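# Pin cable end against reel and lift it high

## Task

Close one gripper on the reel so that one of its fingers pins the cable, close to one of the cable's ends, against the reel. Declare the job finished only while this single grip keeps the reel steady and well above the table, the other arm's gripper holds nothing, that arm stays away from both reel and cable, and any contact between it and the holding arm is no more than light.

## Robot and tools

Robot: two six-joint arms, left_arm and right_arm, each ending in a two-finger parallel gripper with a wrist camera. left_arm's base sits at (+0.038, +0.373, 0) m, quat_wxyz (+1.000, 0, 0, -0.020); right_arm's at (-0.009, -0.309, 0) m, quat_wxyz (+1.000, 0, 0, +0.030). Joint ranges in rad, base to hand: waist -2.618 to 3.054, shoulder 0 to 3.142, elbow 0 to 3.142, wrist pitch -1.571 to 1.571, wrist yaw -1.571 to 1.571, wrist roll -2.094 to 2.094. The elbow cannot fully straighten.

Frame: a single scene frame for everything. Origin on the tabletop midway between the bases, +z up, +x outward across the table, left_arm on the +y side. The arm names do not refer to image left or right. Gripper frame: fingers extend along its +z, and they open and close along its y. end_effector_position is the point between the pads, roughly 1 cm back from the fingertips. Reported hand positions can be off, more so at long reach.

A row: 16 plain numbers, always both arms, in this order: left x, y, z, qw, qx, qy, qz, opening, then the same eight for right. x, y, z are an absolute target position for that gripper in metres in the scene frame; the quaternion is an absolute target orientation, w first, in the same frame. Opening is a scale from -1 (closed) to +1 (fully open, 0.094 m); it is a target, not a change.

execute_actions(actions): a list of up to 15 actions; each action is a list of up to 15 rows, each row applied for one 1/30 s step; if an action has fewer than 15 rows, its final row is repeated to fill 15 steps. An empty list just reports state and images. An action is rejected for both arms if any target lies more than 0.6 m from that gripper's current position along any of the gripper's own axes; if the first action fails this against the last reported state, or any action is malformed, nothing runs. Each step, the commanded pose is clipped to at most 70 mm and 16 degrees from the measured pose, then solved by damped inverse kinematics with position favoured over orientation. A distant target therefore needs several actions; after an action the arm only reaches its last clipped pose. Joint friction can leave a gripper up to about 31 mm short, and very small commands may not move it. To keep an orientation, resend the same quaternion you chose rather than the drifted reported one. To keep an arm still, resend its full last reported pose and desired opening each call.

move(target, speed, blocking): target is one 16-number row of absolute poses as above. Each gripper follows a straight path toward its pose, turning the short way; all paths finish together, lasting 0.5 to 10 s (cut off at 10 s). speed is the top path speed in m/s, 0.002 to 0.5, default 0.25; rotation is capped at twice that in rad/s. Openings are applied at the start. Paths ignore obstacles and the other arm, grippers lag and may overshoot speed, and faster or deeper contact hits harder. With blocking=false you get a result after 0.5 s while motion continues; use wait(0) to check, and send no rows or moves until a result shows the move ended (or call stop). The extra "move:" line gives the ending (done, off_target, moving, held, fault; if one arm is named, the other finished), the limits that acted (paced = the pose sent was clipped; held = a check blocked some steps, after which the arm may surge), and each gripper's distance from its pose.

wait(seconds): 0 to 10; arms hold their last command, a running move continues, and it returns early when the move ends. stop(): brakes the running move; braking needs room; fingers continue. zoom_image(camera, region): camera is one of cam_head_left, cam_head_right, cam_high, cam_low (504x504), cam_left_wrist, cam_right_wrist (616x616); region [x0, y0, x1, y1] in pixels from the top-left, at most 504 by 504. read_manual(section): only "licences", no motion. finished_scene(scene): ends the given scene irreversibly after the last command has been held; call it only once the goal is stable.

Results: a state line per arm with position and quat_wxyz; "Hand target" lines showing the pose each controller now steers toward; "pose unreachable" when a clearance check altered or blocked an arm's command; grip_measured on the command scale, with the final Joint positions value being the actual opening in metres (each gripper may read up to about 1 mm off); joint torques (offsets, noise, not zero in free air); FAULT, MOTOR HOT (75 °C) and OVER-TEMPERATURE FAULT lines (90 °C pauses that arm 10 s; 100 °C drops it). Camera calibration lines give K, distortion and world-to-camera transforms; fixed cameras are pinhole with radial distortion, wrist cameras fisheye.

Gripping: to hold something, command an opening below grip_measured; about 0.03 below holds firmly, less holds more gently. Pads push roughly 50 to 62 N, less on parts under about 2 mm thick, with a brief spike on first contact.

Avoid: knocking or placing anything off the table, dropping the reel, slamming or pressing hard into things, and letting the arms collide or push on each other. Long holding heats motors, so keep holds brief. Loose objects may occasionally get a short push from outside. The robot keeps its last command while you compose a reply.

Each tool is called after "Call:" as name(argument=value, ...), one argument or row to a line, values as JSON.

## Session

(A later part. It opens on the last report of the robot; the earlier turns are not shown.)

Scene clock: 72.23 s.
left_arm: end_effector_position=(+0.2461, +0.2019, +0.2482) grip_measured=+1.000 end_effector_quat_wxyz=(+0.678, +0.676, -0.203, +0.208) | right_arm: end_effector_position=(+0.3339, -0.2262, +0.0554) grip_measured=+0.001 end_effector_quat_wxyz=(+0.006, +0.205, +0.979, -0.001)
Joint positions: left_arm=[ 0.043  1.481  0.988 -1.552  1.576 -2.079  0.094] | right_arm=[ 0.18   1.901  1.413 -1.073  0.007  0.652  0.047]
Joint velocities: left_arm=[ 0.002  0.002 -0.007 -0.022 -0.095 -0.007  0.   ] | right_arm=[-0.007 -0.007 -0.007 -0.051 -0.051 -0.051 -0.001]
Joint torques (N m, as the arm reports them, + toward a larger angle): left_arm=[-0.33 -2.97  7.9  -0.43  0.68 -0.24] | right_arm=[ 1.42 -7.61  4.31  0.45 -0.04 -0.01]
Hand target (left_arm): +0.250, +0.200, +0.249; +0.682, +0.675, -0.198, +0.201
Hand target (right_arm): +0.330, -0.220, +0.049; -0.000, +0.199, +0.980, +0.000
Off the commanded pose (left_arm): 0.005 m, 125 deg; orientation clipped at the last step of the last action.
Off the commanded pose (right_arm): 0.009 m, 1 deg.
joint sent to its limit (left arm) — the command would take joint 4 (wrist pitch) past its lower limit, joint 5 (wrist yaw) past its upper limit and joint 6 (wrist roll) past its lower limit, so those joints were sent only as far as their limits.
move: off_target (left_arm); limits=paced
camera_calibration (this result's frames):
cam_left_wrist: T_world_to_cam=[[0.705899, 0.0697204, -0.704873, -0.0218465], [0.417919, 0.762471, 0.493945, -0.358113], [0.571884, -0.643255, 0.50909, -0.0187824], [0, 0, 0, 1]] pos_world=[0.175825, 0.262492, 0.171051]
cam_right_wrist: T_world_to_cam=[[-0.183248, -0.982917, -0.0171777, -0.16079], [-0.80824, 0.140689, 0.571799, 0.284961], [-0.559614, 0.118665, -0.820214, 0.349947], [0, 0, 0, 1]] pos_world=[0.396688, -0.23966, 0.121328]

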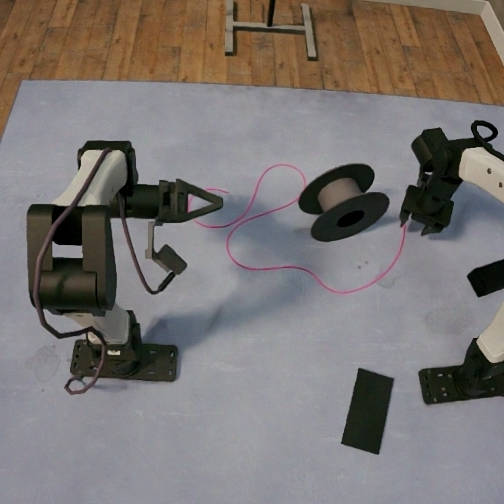

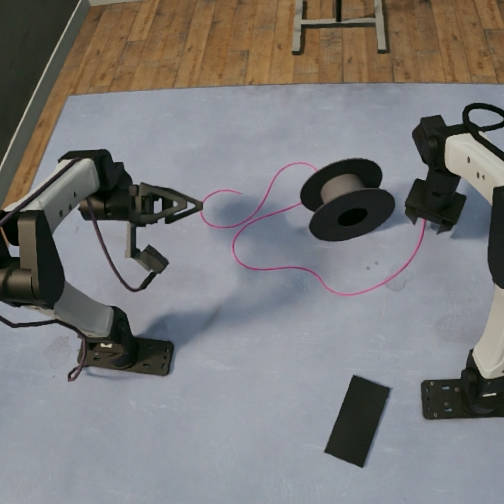

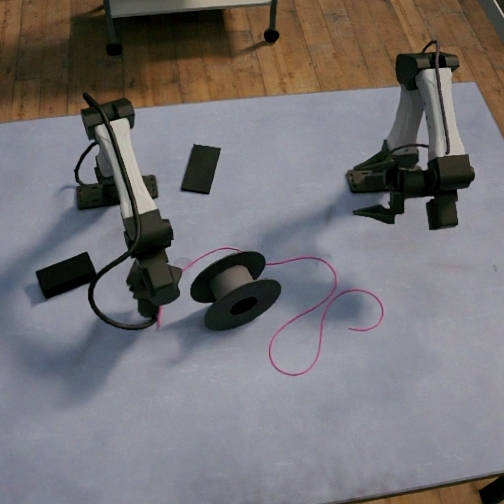

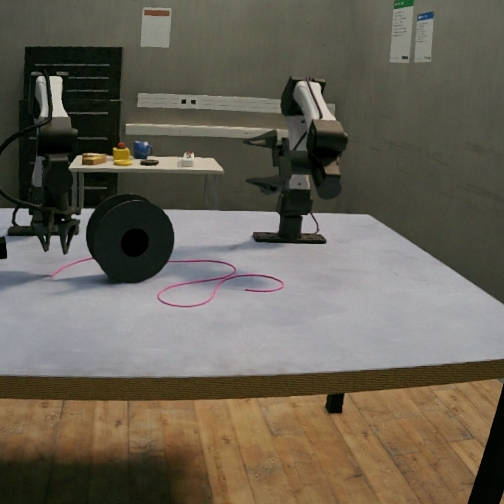

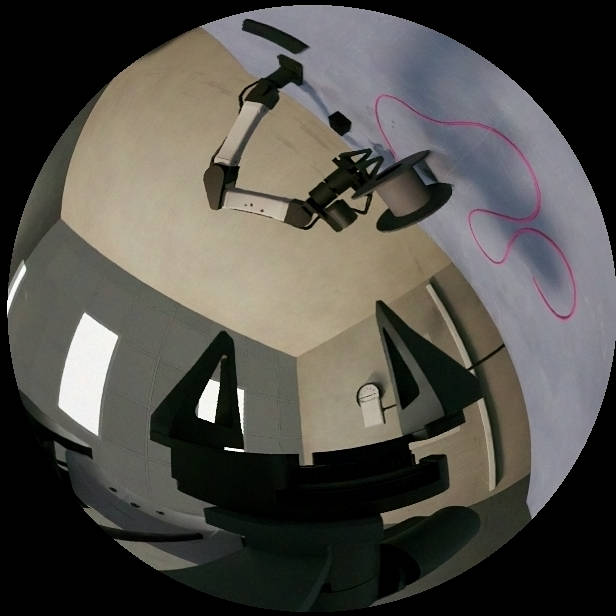

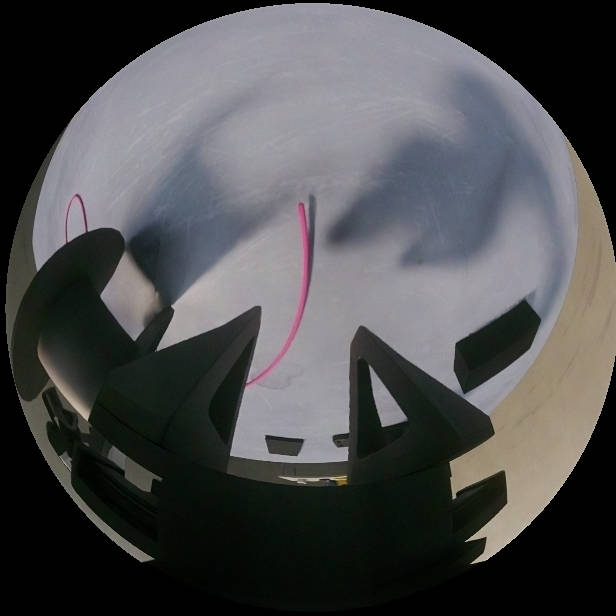

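Call:
move(
  target=[0.36,0.3,0.18,0,0.8,-0.6,0,1,0.33,-0.217,0.004,0,-0.2,-0.98,0,0],
  speed=0.4,
)

Call:
move(
  target=[0.33,0.25,0.18,0,-0.2,-0.98,0,1,0.33,-0.217,0.0,0,-0.2,-0.98,0,-1],
  speed=0.4,
)

Scene clock: 82.23 s.
left_arm: end_effector_position=(+0.3576, +0.2965, +0.1800) grip_measured=+1.000 end_effector_quat_wxyz=(+0.011, +0.800, -0.600, +0.004) | right_arm: end_effector_position=(+0.3346, -0.2221, +0.0114) grip_measured=+0.001 end_effector_quat_wxyz=(+0.007, +0.204, +0.979, -0.001)
Joint positions: left_arm=[-0.184  1.81   1.793 -1.555  0.023 -2.079  0.094] | right_arm=[ 0.191  1.959  1.309 -0.909  0.007  0.661  0.047]
Joint velocities: left_arm=[-0.022 -0.007 -0.007  0.037 -0.007 -0.037  0.   ] | right_arm=[-0.007 -0.012  0.012 -0.007  0.066  0.022 -0.001]
Joint torques (N m, as the arm reports them, + toward a larger angle): left_arm=[-0.31 -7.55  8.6   0.21 -0.24  0.04] | right_arm=[ 1.23 -7.55  3.74  0.52 -0.04 -0.01]
Hand target (left_arm): +0.362, +0.295, +0.178; +0.005, +0.796, -0.606, -0.001
Hand target (right_arm): +0.330, -0.217, +0.004; -0.000, +0.200, +0.980, +0.000
Off the commanded pose (left_arm): 0.004 m, 1 deg.
Off the commanded pose (right_arm): 0.010 m, 1 deg.
joint sent to its limit (left arm) — the command would take joint 4 (wrist pitch) past its lower limit, so that joint was sent only as far as its limit.
move: done
camera_calibration (this result's frames):
cam_left_wrist: T_world_to_cam=[[0.9943, 0.0876105, 0.0607637, -0.401508], [0.0088377, -0.635671, 0.77191, 0.0676316], [0.106253, -0.766973, -0.632822, 0.421738], [0, 0, 0, 1]] pos_world=[0.353811, 0.401629, 0.239077]
cam_right_wrist: T_world_to_cam=[[-0.181704, -0.983178, -0.0185866, -0.157893], [-0.809693, 0.138863, 0.570188, 0.310211], [-0.558015, 0.118655, -0.821304, 0.313303], [0, 0, 0, 1]] pos_world=[0.397314, -0.235488, 0.0775032]

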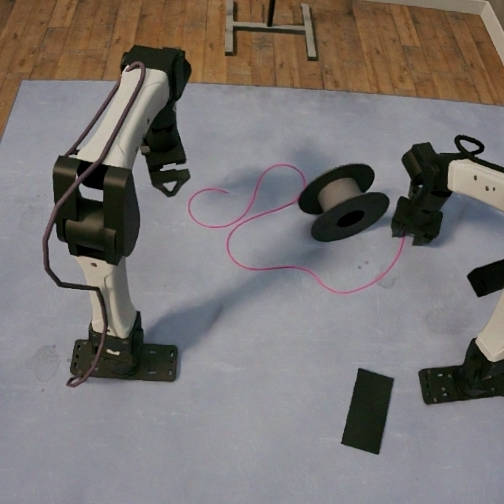

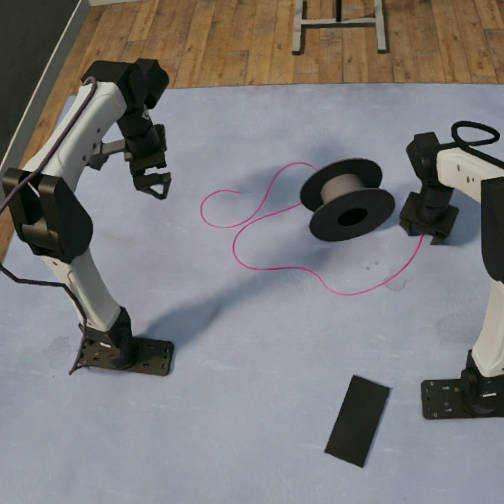

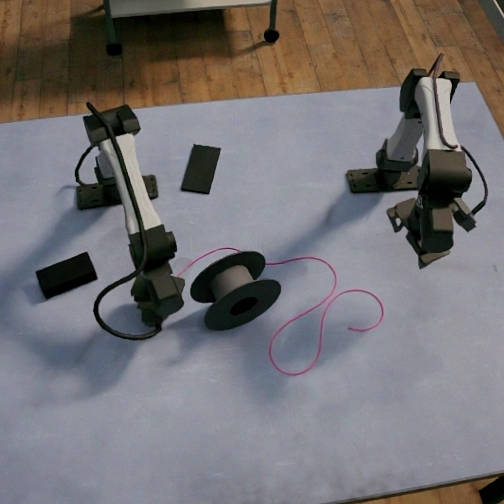

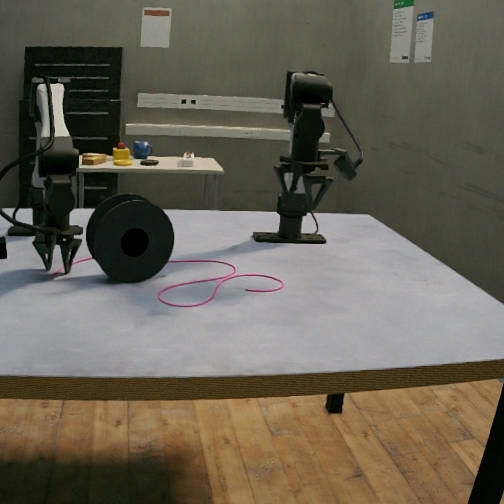

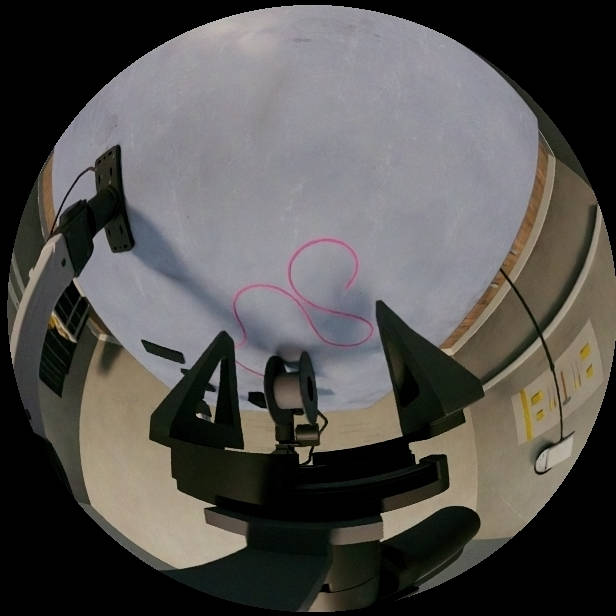

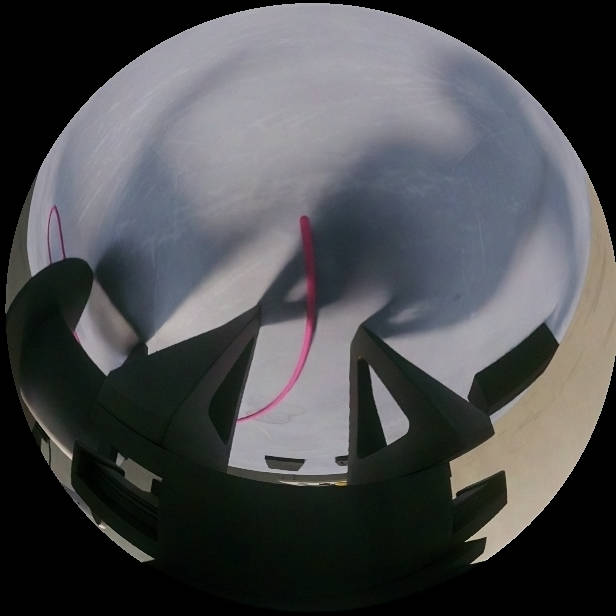

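Scene clock: 85.73 s.
left_arm: end_effector_position=(+0.3326, +0.2483, +0.1816) grip_measured=+1.000 end_effector_quat_wxyz=(-0.002, +0.191, +0.982, -0.007) | right_arm: end_effector_position=(+0.3387, -0.2210, +0.0115) grip_measured=-0.982 end_effector_quat_wxyz=(+0.014, +0.204, +0.979, +0.003)
Joint positions: left_arm=[-0.354  1.776  1.758 -1.554  0.014 -0.009  0.094] | right_arm=[ 0.191  1.959  1.309 -0.892  0.007  0.661  0.001]
Joint velocities: left_arm=[ 0.002 -0.002 -0.002  0.037  0.022  0.051  0.   ] | right_arm=[-0.012 -0.037  0.012 -0.081  0.022 -0.095 -0.001]
Joint torques (N m, as the arm reports them, + toward a larger angle): left_arm=[ -0.23 -10.51   5.48   0.47  -0.1    0.03] | right_arm=[ 1.2  -7.15  3.2   0.52 -0.04 -0.01]
Hand target (left_arm): +0.329, +0.249, +0.180; -0.001, +0.200, +0.980, -0.002
Hand target (right_arm): +0.330, -0.217, +0.000; -0.000, +0.200, +0.980, -0.000
Off the commanded pose (left_arm): 0.003 m, 1 deg.
Off the commanded pose (right_arm): 0.015 m, 2 deg.
move: off_target (right_arm)
camera_calibration (this result's frames):
cam_left_wrist: T_world_to_cam=[[-0.548189, -0.832283, 0.0824311, 0.365009], [-0.509505, 0.410489, 0.756243, -0.0485438], [-0.663245, 0.372565, -0.649078, 0.364333], [0, 0, 0, 1]] pos_world=[0.417003, 0.187979, 0.243104]
cam_right_wrist: T_world_to_cam=[[-0.181335, -0.983083, -0.0257865, -0.156142], [-0.819068, 0.136466, 0.557229, 0.316124], [-0.544283, 0.122166, -0.829958, 0.311753], [0, 0, 0, 1]] pos_world=[0.400295, -0.234726, 0.0785622]

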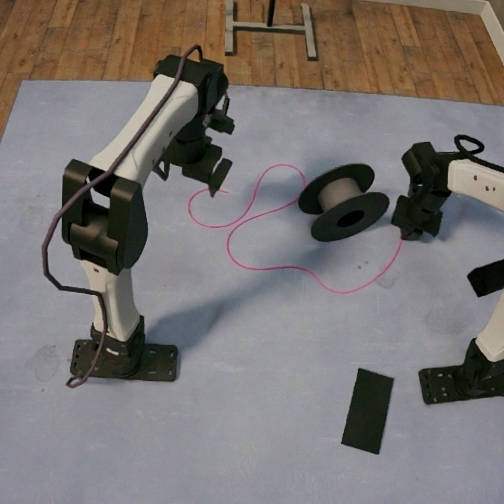

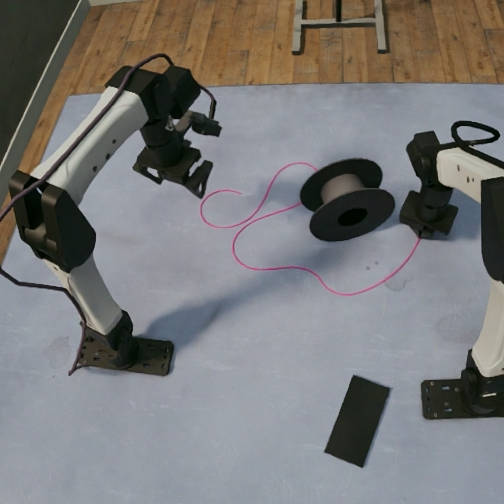

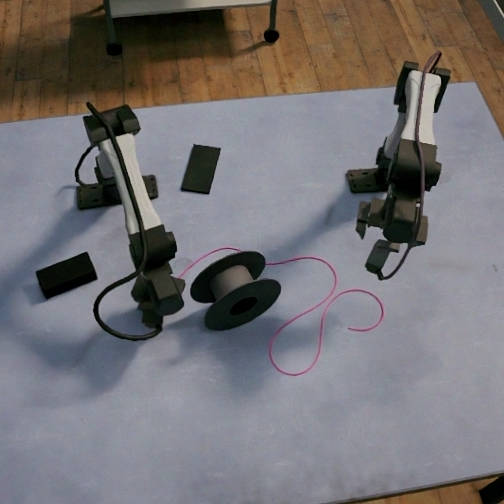

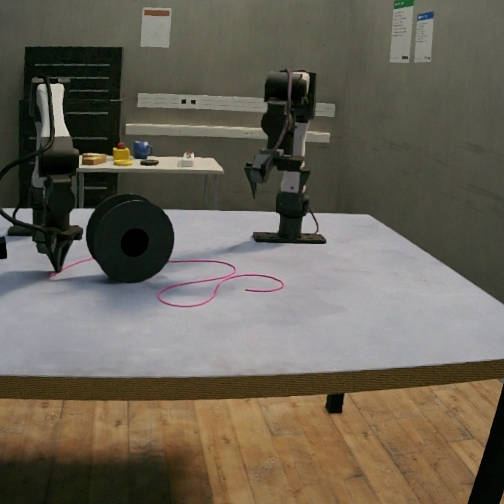

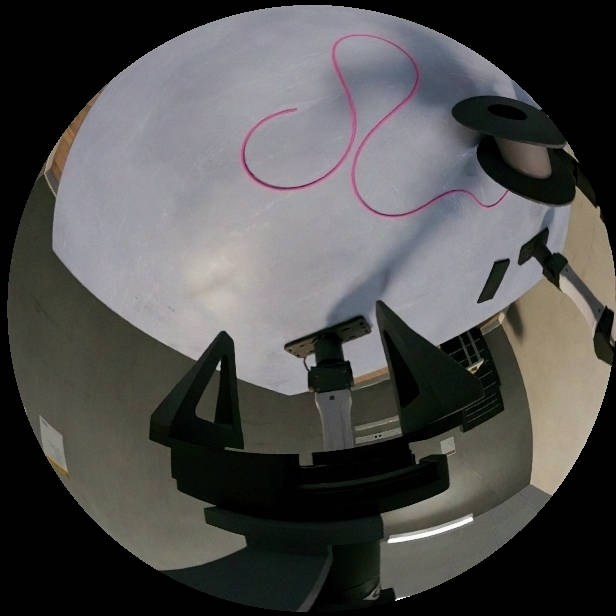

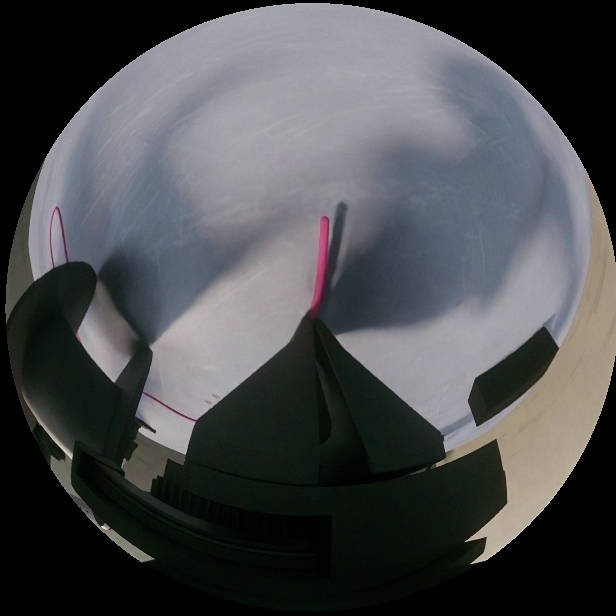

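Call:
move(
  target=[0.25,0.2,0.2,0.581,0.404,0.581,-0.404,0.2,0.325,-0.217,-0.012,0,-0.2,-0.98,0,-0.3],
  speed=0.4,
)

Call:
move(
  target=[0.25,0.2,0.2,0.581,0.404,0.581,-0.404,0.2,0.325,-0.217,-0.012,0,-0.2,-0.98,0,-1],
)

Scene clock: 95.40 s.
left_arm: end_effector_position=(+0.2461, +0.2051, +0.2173) grip_measured=+0.202 end_effector_quat_wxyz=(+0.594, +0.421, +0.570, -0.382) | right_arm: end_effector_position=(+0.3397, -0.2208, +0.0103) grip_measured=-0.302 end_effector_quat_wxyz=(+0.023, +0.205, +0.978, +0.007)
Joint positions: left_arm=[-0.01   0.795  0.217  0.571  1.159  0.071  0.056] | right_arm=[ 0.191  1.949  1.288 -0.863  0.007  0.664  0.033]
Joint velocities: left_arm=[ 0.002  0.007  0.002 -0.007  0.022 -0.022  0.001] | right_arm=[ 0.007 -0.002 -0.012  0.007  0.007  0.125 -0.001]
Joint torques (N m, as the arm reports them, + toward a larger angle): left_arm=[ 0.13  1.61  6.77  1.58  0.14 -0.19] | right_arm=[ 1.44 -6.16  1.3   0.76 -0.04 -0.01]
Hand target (left_arm): +0.244, +0.204, +0.206; +0.579, +0.415, +0.580, -0.396
Hand target (right_arm): +0.324, -0.218, -0.011; -0.000, +0.200, +0.980, -0.000
Off the commanded pose (left_arm): 0.018 m, 4 deg.
Off the commanded pose (right_arm): 0.027 m, 3 deg.
move: off_target (left_arm, right_arm)
camera_calibration (this result's frames):
cam_left_wrist: T_world_to_cam=[[-0.925531, -0.276724, -0.258486, 0.331719], [-0.0645707, 0.78795, -0.612344, 0.00857046], [0.373125, -0.550053, -0.747141, 0.301715], [0, 0, 0, 1]] pos_world=[0.194993, 0.251001, 0.316417]
cam_right_wrist: T_world_to_cam=[[-0.184155, -0.982311, -0.033935, -0.154529], [-0.828758, 0.136621, 0.542674, 0.321016], [-0.528438, 0.12806, -0.839258, 0.307326], [0, 0, 0, 1]] pos_world=[0.39999, -0.23501, 0.0784743]

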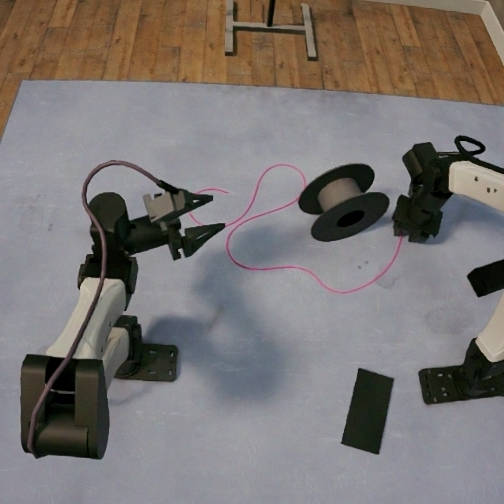

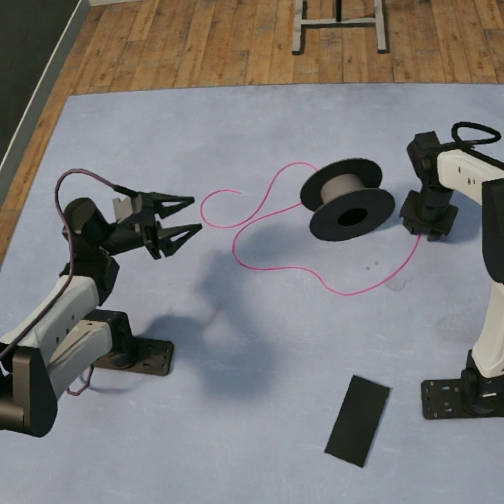

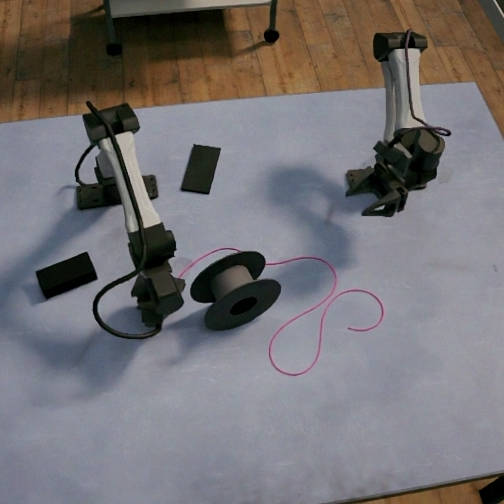

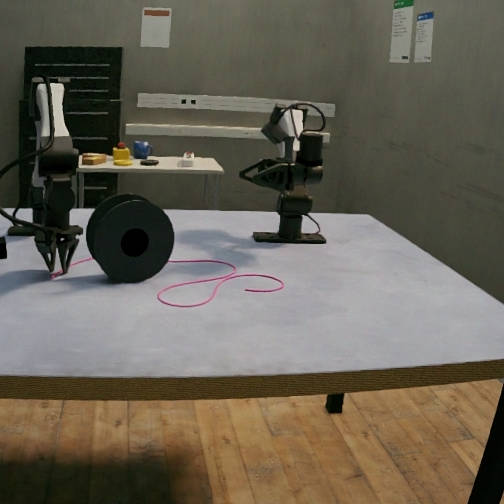

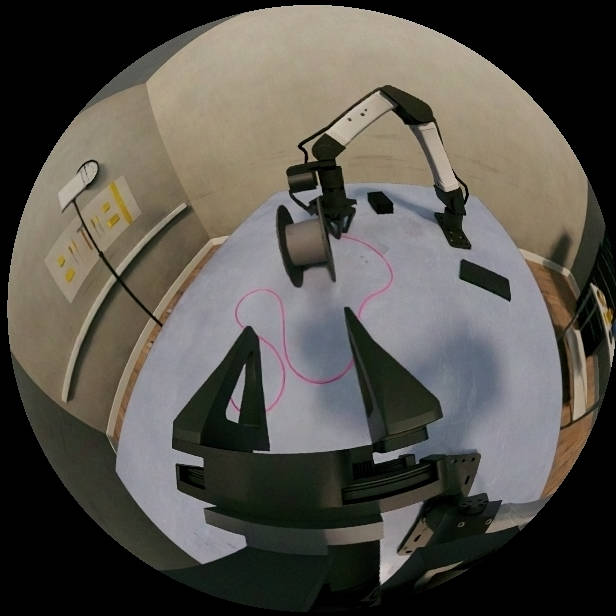

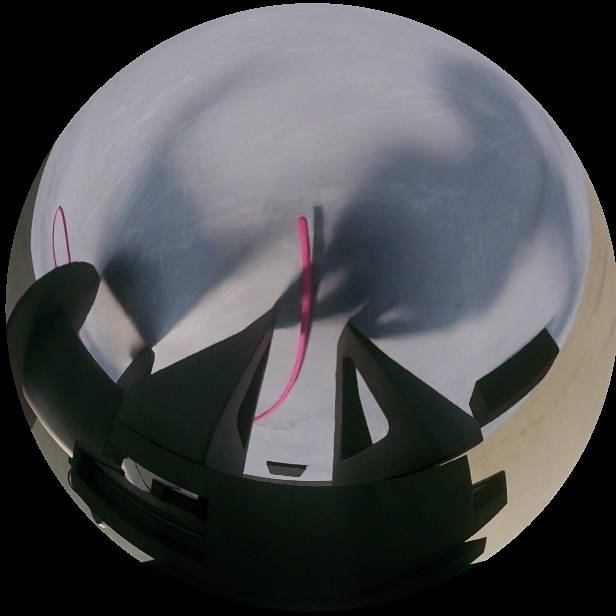

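Scene clock: 96.40 s.
left_arm: end_effector_position=(+0.2506, +0.2012, +0.2115) grip_measured=+0.202 end_effector_quat_wxyz=(+0.593, +0.414, +0.567, -0.395) | right_arm: end_effector_position=(+0.3374, -0.2229, +0.0101) grip_measured=-0.982 end_effector_quat_wxyz=(+0.021, +0.206, +0.978, +0.002)
Joint positions: left_arm=[-0.029  0.887  0.188  0.735  1.149  0.01   0.056] | right_arm=[ 0.191  1.946  1.284 -0.869  0.016  0.664  0.001]
Joint velocities: left_arm=[ 0.012 -0.017  0.002  0.022 -0.007 -0.022  0.   ] | right_arm=[-0.007  0.012 -0.007  0.022 -0.037  0.007  0.   ]
Joint torques (N m, as the arm reports them, + toward a larger angle): left_arm=[-0.37  1.22  6.42  1.62 -0.15 -0.18] | right_arm=[ 1.44 -5.98  1.52  0.82 -0.13 -0.02]
Hand target (left_arm): +0.250, +0.200, +0.200; +0.580, +0.404, +0.581, -0.404
Hand target (right_arm): +0.324, -0.218, -0.011; -0.001, +0.200, +0.980, -0.000
Off the commanded pose (left_arm): 0.012 m, 3 deg.
Off the commanded pose (right_arm): 0.026 m, 3 deg.
move: off_target (left_arm, right_arm)
camera_calibration (this result's frames):
cam_left_wrist: T_world_to_cam=[[-0.931685, -0.273489, -0.239096, 0.330092], [-0.0654189, 0.773739, -0.630118, 0.0152655], [0.357328, -0.57143, -0.738772, 0.3001], [0, 0, 0, 1]] pos_world=[0.201306, 0.249951, 0.310248]
cam_right_wrist: T_world_to_cam=[[-0.184688, -0.982537, -0.0226112, -0.15704], [-0.825663, 0.142639, 0.545835, 0.319848], [-0.533078, 0.119478, -0.837588, 0.305797], [0, 0, 0, 1]] pos_world=[0.398096, -0.236457, 0.0779968]

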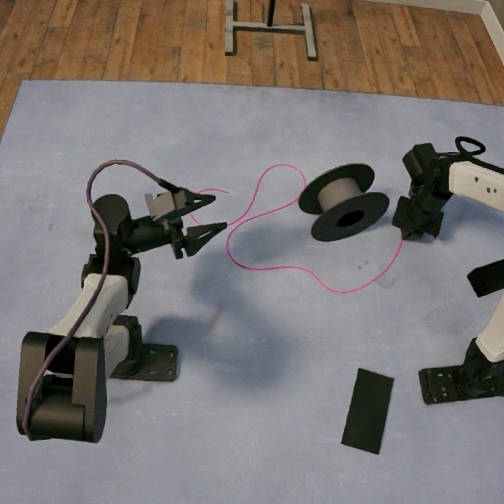

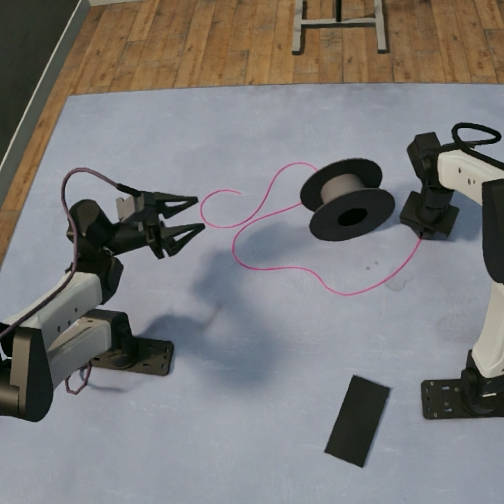

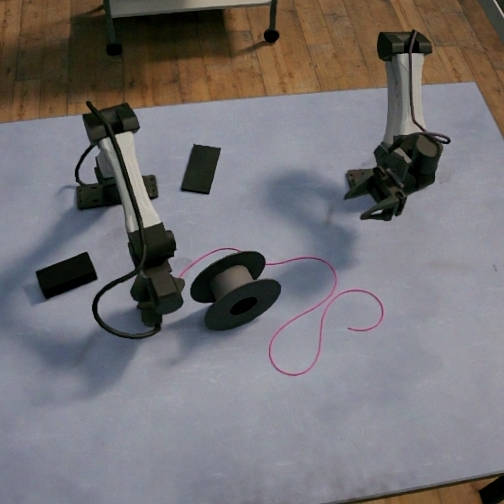

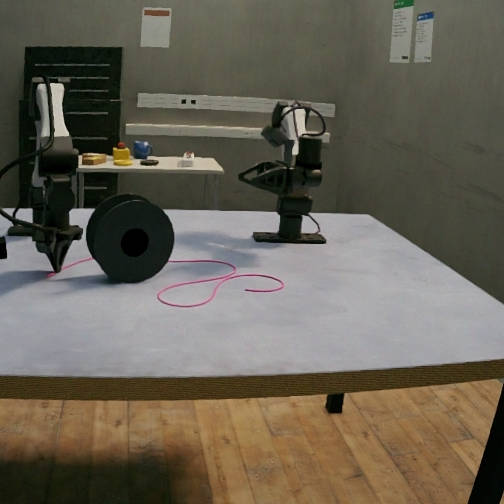

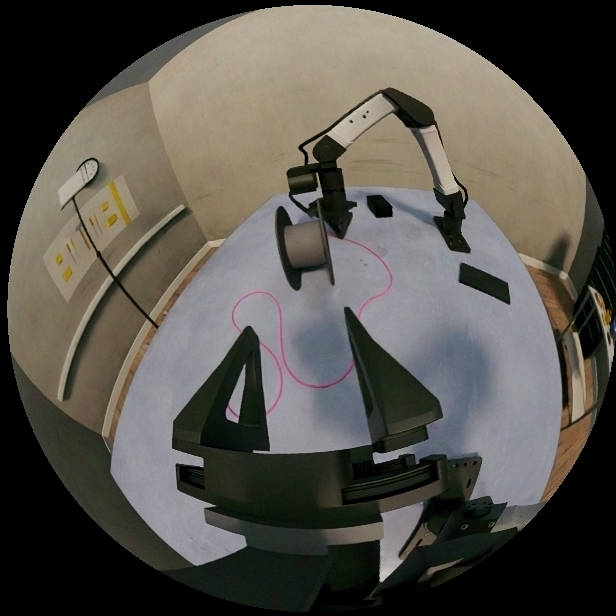

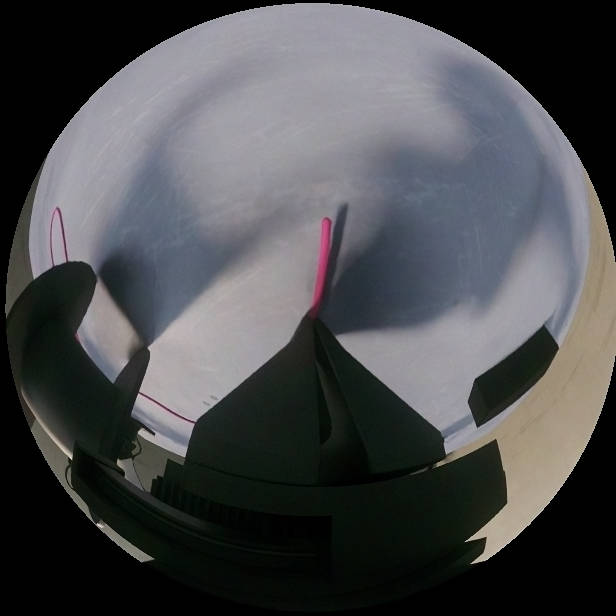

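It's affecting the cable; test lift.

Call:
move(
  target=[0.25,0.2,0.2,0.581,0.404,0.581,-0.404,0.2,0.3,-0.23,0.2,0,-0.2,-0.98,0,-1],
  speed=0.15,
)

Scene clock: 103.83 s.
left_arm: end_effector_position=(+0.2506, +0.2012, +0.2120) grip_measured=+0.202 end_effector_quat_wxyz=(+0.593, +0.414, +0.566, -0.395) | right_arm: end_effector_position=(+0.2987, -0.2315, +0.1913) grip_measured=-0.982 end_effector_quat_wxyz=(+0.018, +0.202, +0.979, +0.004)
Joint positions: left_arm=[-0.029  0.887  0.188  0.738  1.149  0.008  0.056] | right_arm=[ 0.191  1.738  1.752 -1.548  0.008  0.657  0.001]
Joint velocities: left_arm=[ 0.002 -0.007 -0.022  0.037 -0.051 -0.037 -0.   ] | right_arm=[ 0.012 -0.007 -0.002 -0.022 -0.037 -0.066  0.001]
Joint torques (N m, as the arm reports them, + toward a larger angle): left_arm=[-0.33  1.01  6.41  1.59 -0.13 -0.17] | right_arm=[-0.08 -7.63  6.95  0.35 -0.05 -0.1 ]
Hand target (left_arm): +0.250, +0.200, +0.200; +0.581, +0.404, +0.581, -0.404
Hand target (right_arm): +0.299, -0.231, +0.200; +0.027, +0.200, +0.979, +0.013
Off the commanded pose (left_arm): 0.012 m, 3 deg.
Off the commanded pose (right_arm): 0.009 m, 2 deg.
joint sent to its limit (right arm) — the command would take joint 4 (wrist pitch) past its lower limit, so that joint was sent only as far as its limit.
move: off_target (left_arm)
camera_calibration (this result's frames):
cam_left_wrist: T_world_to_cam=[[-0.931392, -0.273669, -0.240028, 0.330343], [-0.0646053, 0.773193, -0.630871, 0.0156065], [0.358238, -0.572082, -0.737827, 0.300134], [0, 0, 0, 1]] pos_world=[0.201168, 0.250039, 0.310584]
cam_right_wrist: T_world_to_cam=[[-0.177427, -0.983746, -0.02765, -0.169973], [-0.823628, 0.133053, 0.551303, 0.186301], [-0.538663, 0.120589, -0.833847, 0.439198], [0, 0, 0, 1]] pos_world=[0.359865, -0.24496, 0.258816]

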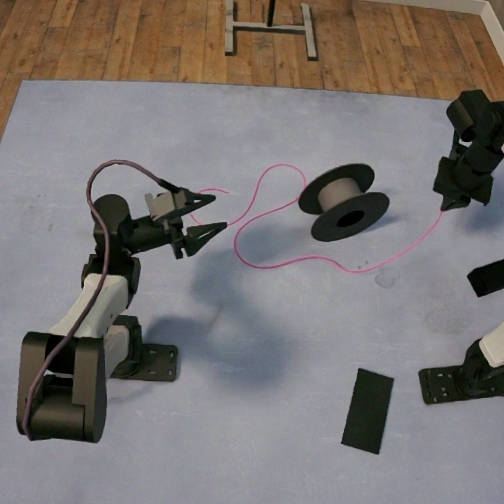

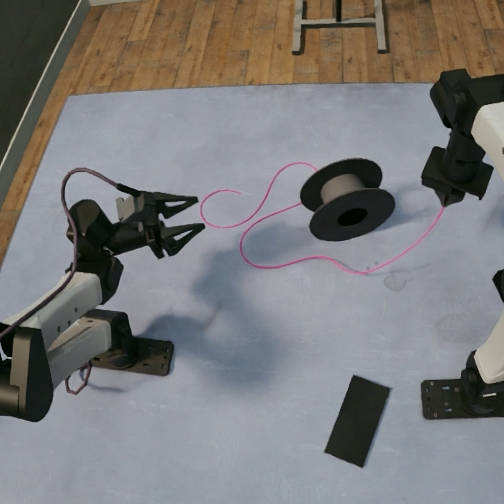

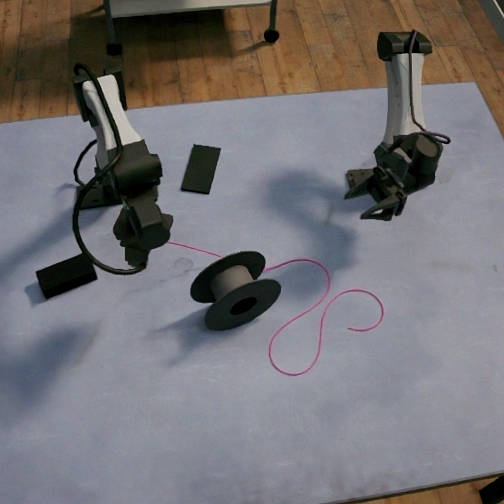

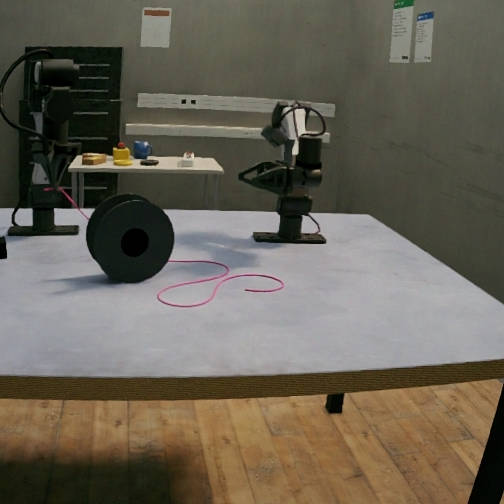

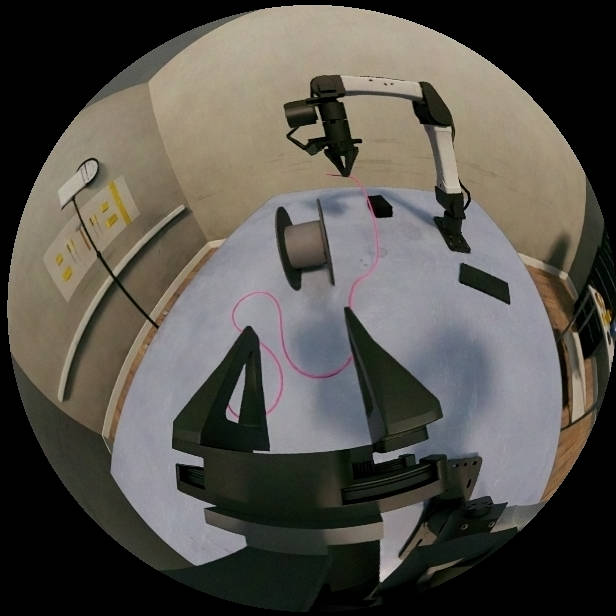

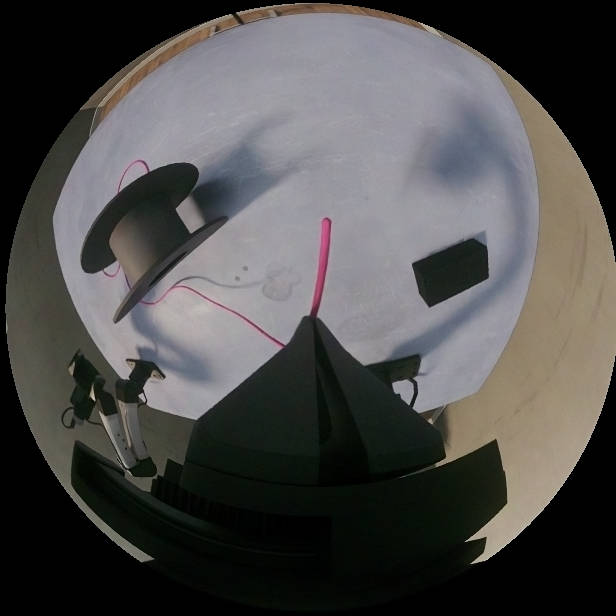

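Call:
move(
  target=[0.27,0.1,0.12,0.581,0.404,0.581,-0.404,0.2,0.3,-0.11,0.2,0,-0.5,-0.866,0,-1],
  speed=0.15,
)

Scene clock: 119.93 s.
left_arm: end_effector_position=(+0.2671, +0.1015, +0.1201) grip_measured=+0.202 end_effector_quat_wxyz=(+0.573, +0.407, +0.585, -0.404) | right_arm: end_effector_position=(+0.2977, -0.1144, +0.1955) grip_measured=-0.982 end_effector_quat_wxyz=(+0.020, +0.500, +0.865, +0.036)
Joint positions: left_arm=[-0.535  1.787  0.183  1.583  0.647  0.007  0.056] | right_arm=[ 0.507  1.886  1.952 -1.553  0.003  1.615  0.001]
Joint velocities: left_arm=[-0.007  0.007 -0.007  0.081 -0.066  0.051 -0.   ] | right_arm=[ 0.002  0.002 -0.002  0.007 -0.007  0.037  0.001]
Joint torques (N m, as the arm reports them, + toward a larger angle): left_arm=[-0.45 -3.83  5.13  1.91 -0.13 -0.12] | right_arm=[ 1.04 -7.17  7.17  0.42 -0.02 -0.05]
Hand target (left_arm): +0.271, +0.098, +0.119; +0.574, +0.406, +0.587, -0.403
Hand target (right_arm): +0.298, -0.108, +0.199; +0.020, +0.499, +0.865, +0.044
Off the commanded pose (left_arm): 0.003 m, 1 deg.
Off the commanded pose (right_arm): 0.007 m, 5 deg.
joint sent to its limit (left arm) — the command would take joint 4 (wrist pitch) past its upper limit, so that joint was sent only as far as its limit.
joint sent to its limit (right arm) — the command would take joint 4 (wrist pitch) past its lower limit, so that joint was sent only as far as its limit.
move: off_target (right_arm)
camera_calibration (this result's frames):
cam_left_wrist: T_world_to_cam=[[-0.944569, -0.267715, -0.190046, 0.293304], [-0.0977383, 0.781909, -0.615683, 0.0419569], [0.313426, -0.562981, -0.764733, 0.183669], [0, 0, 0, 1]] pos_world=[0.22358, 0.149118, 0.222031]
cam_right_wrist: T_world_to_cam=[[-0.727763, -0.678281, -0.101471, 0.158273], [-0.603999, 0.56379, 0.563317, 0.149129], [-0.324879, 0.47125, -0.819986, 0.401779], [0, 0, 0, 1]] pos_world=[0.335789, -0.166062, 0.261506]

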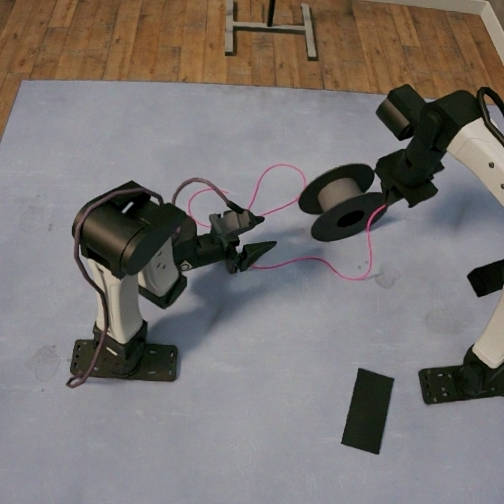

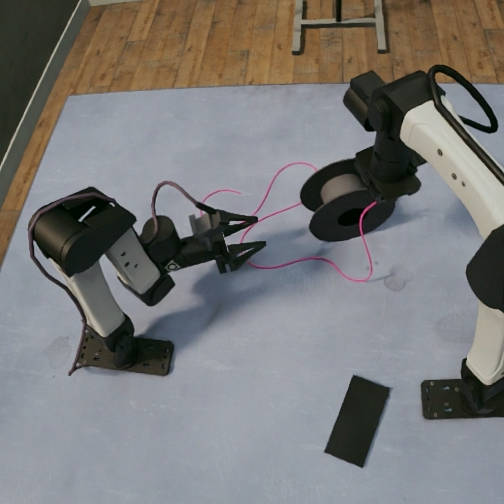

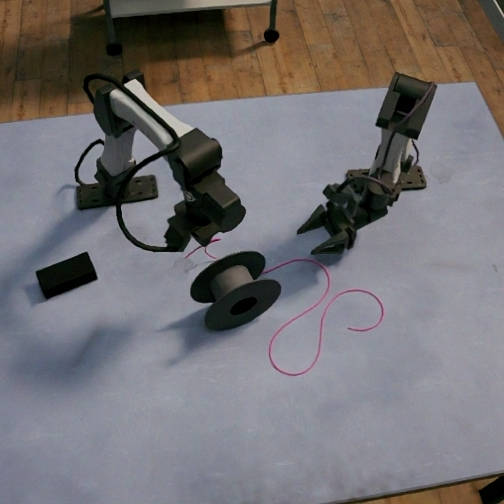

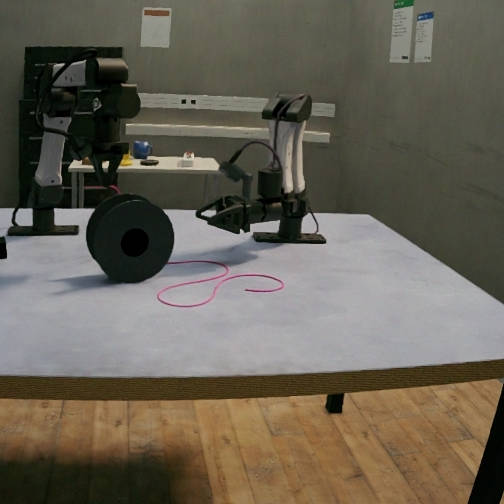

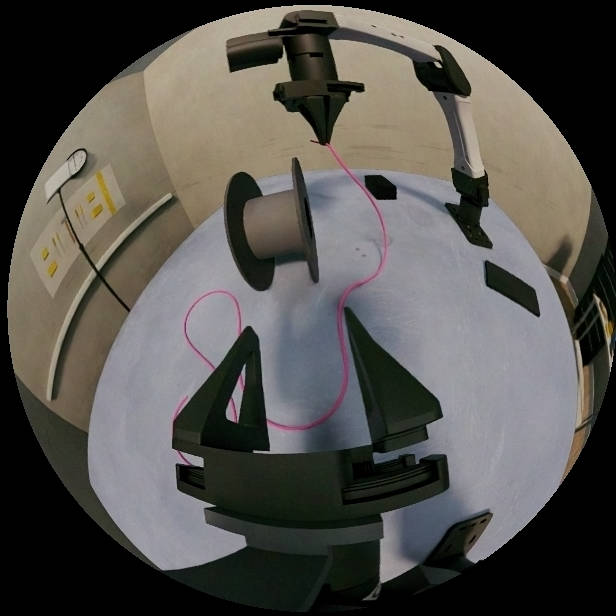

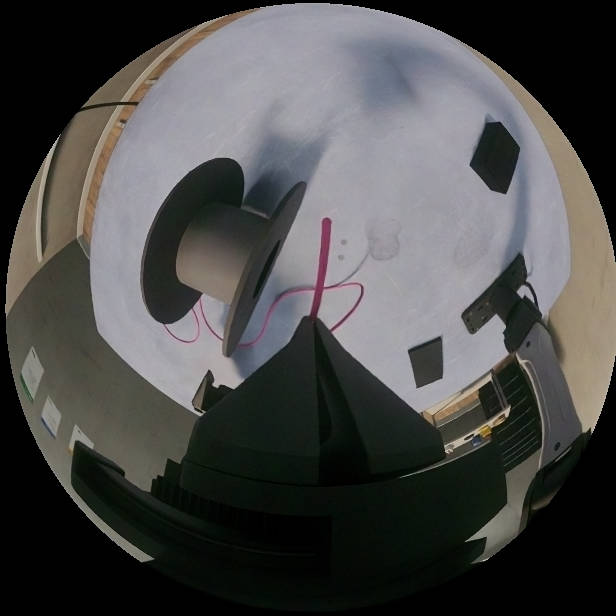

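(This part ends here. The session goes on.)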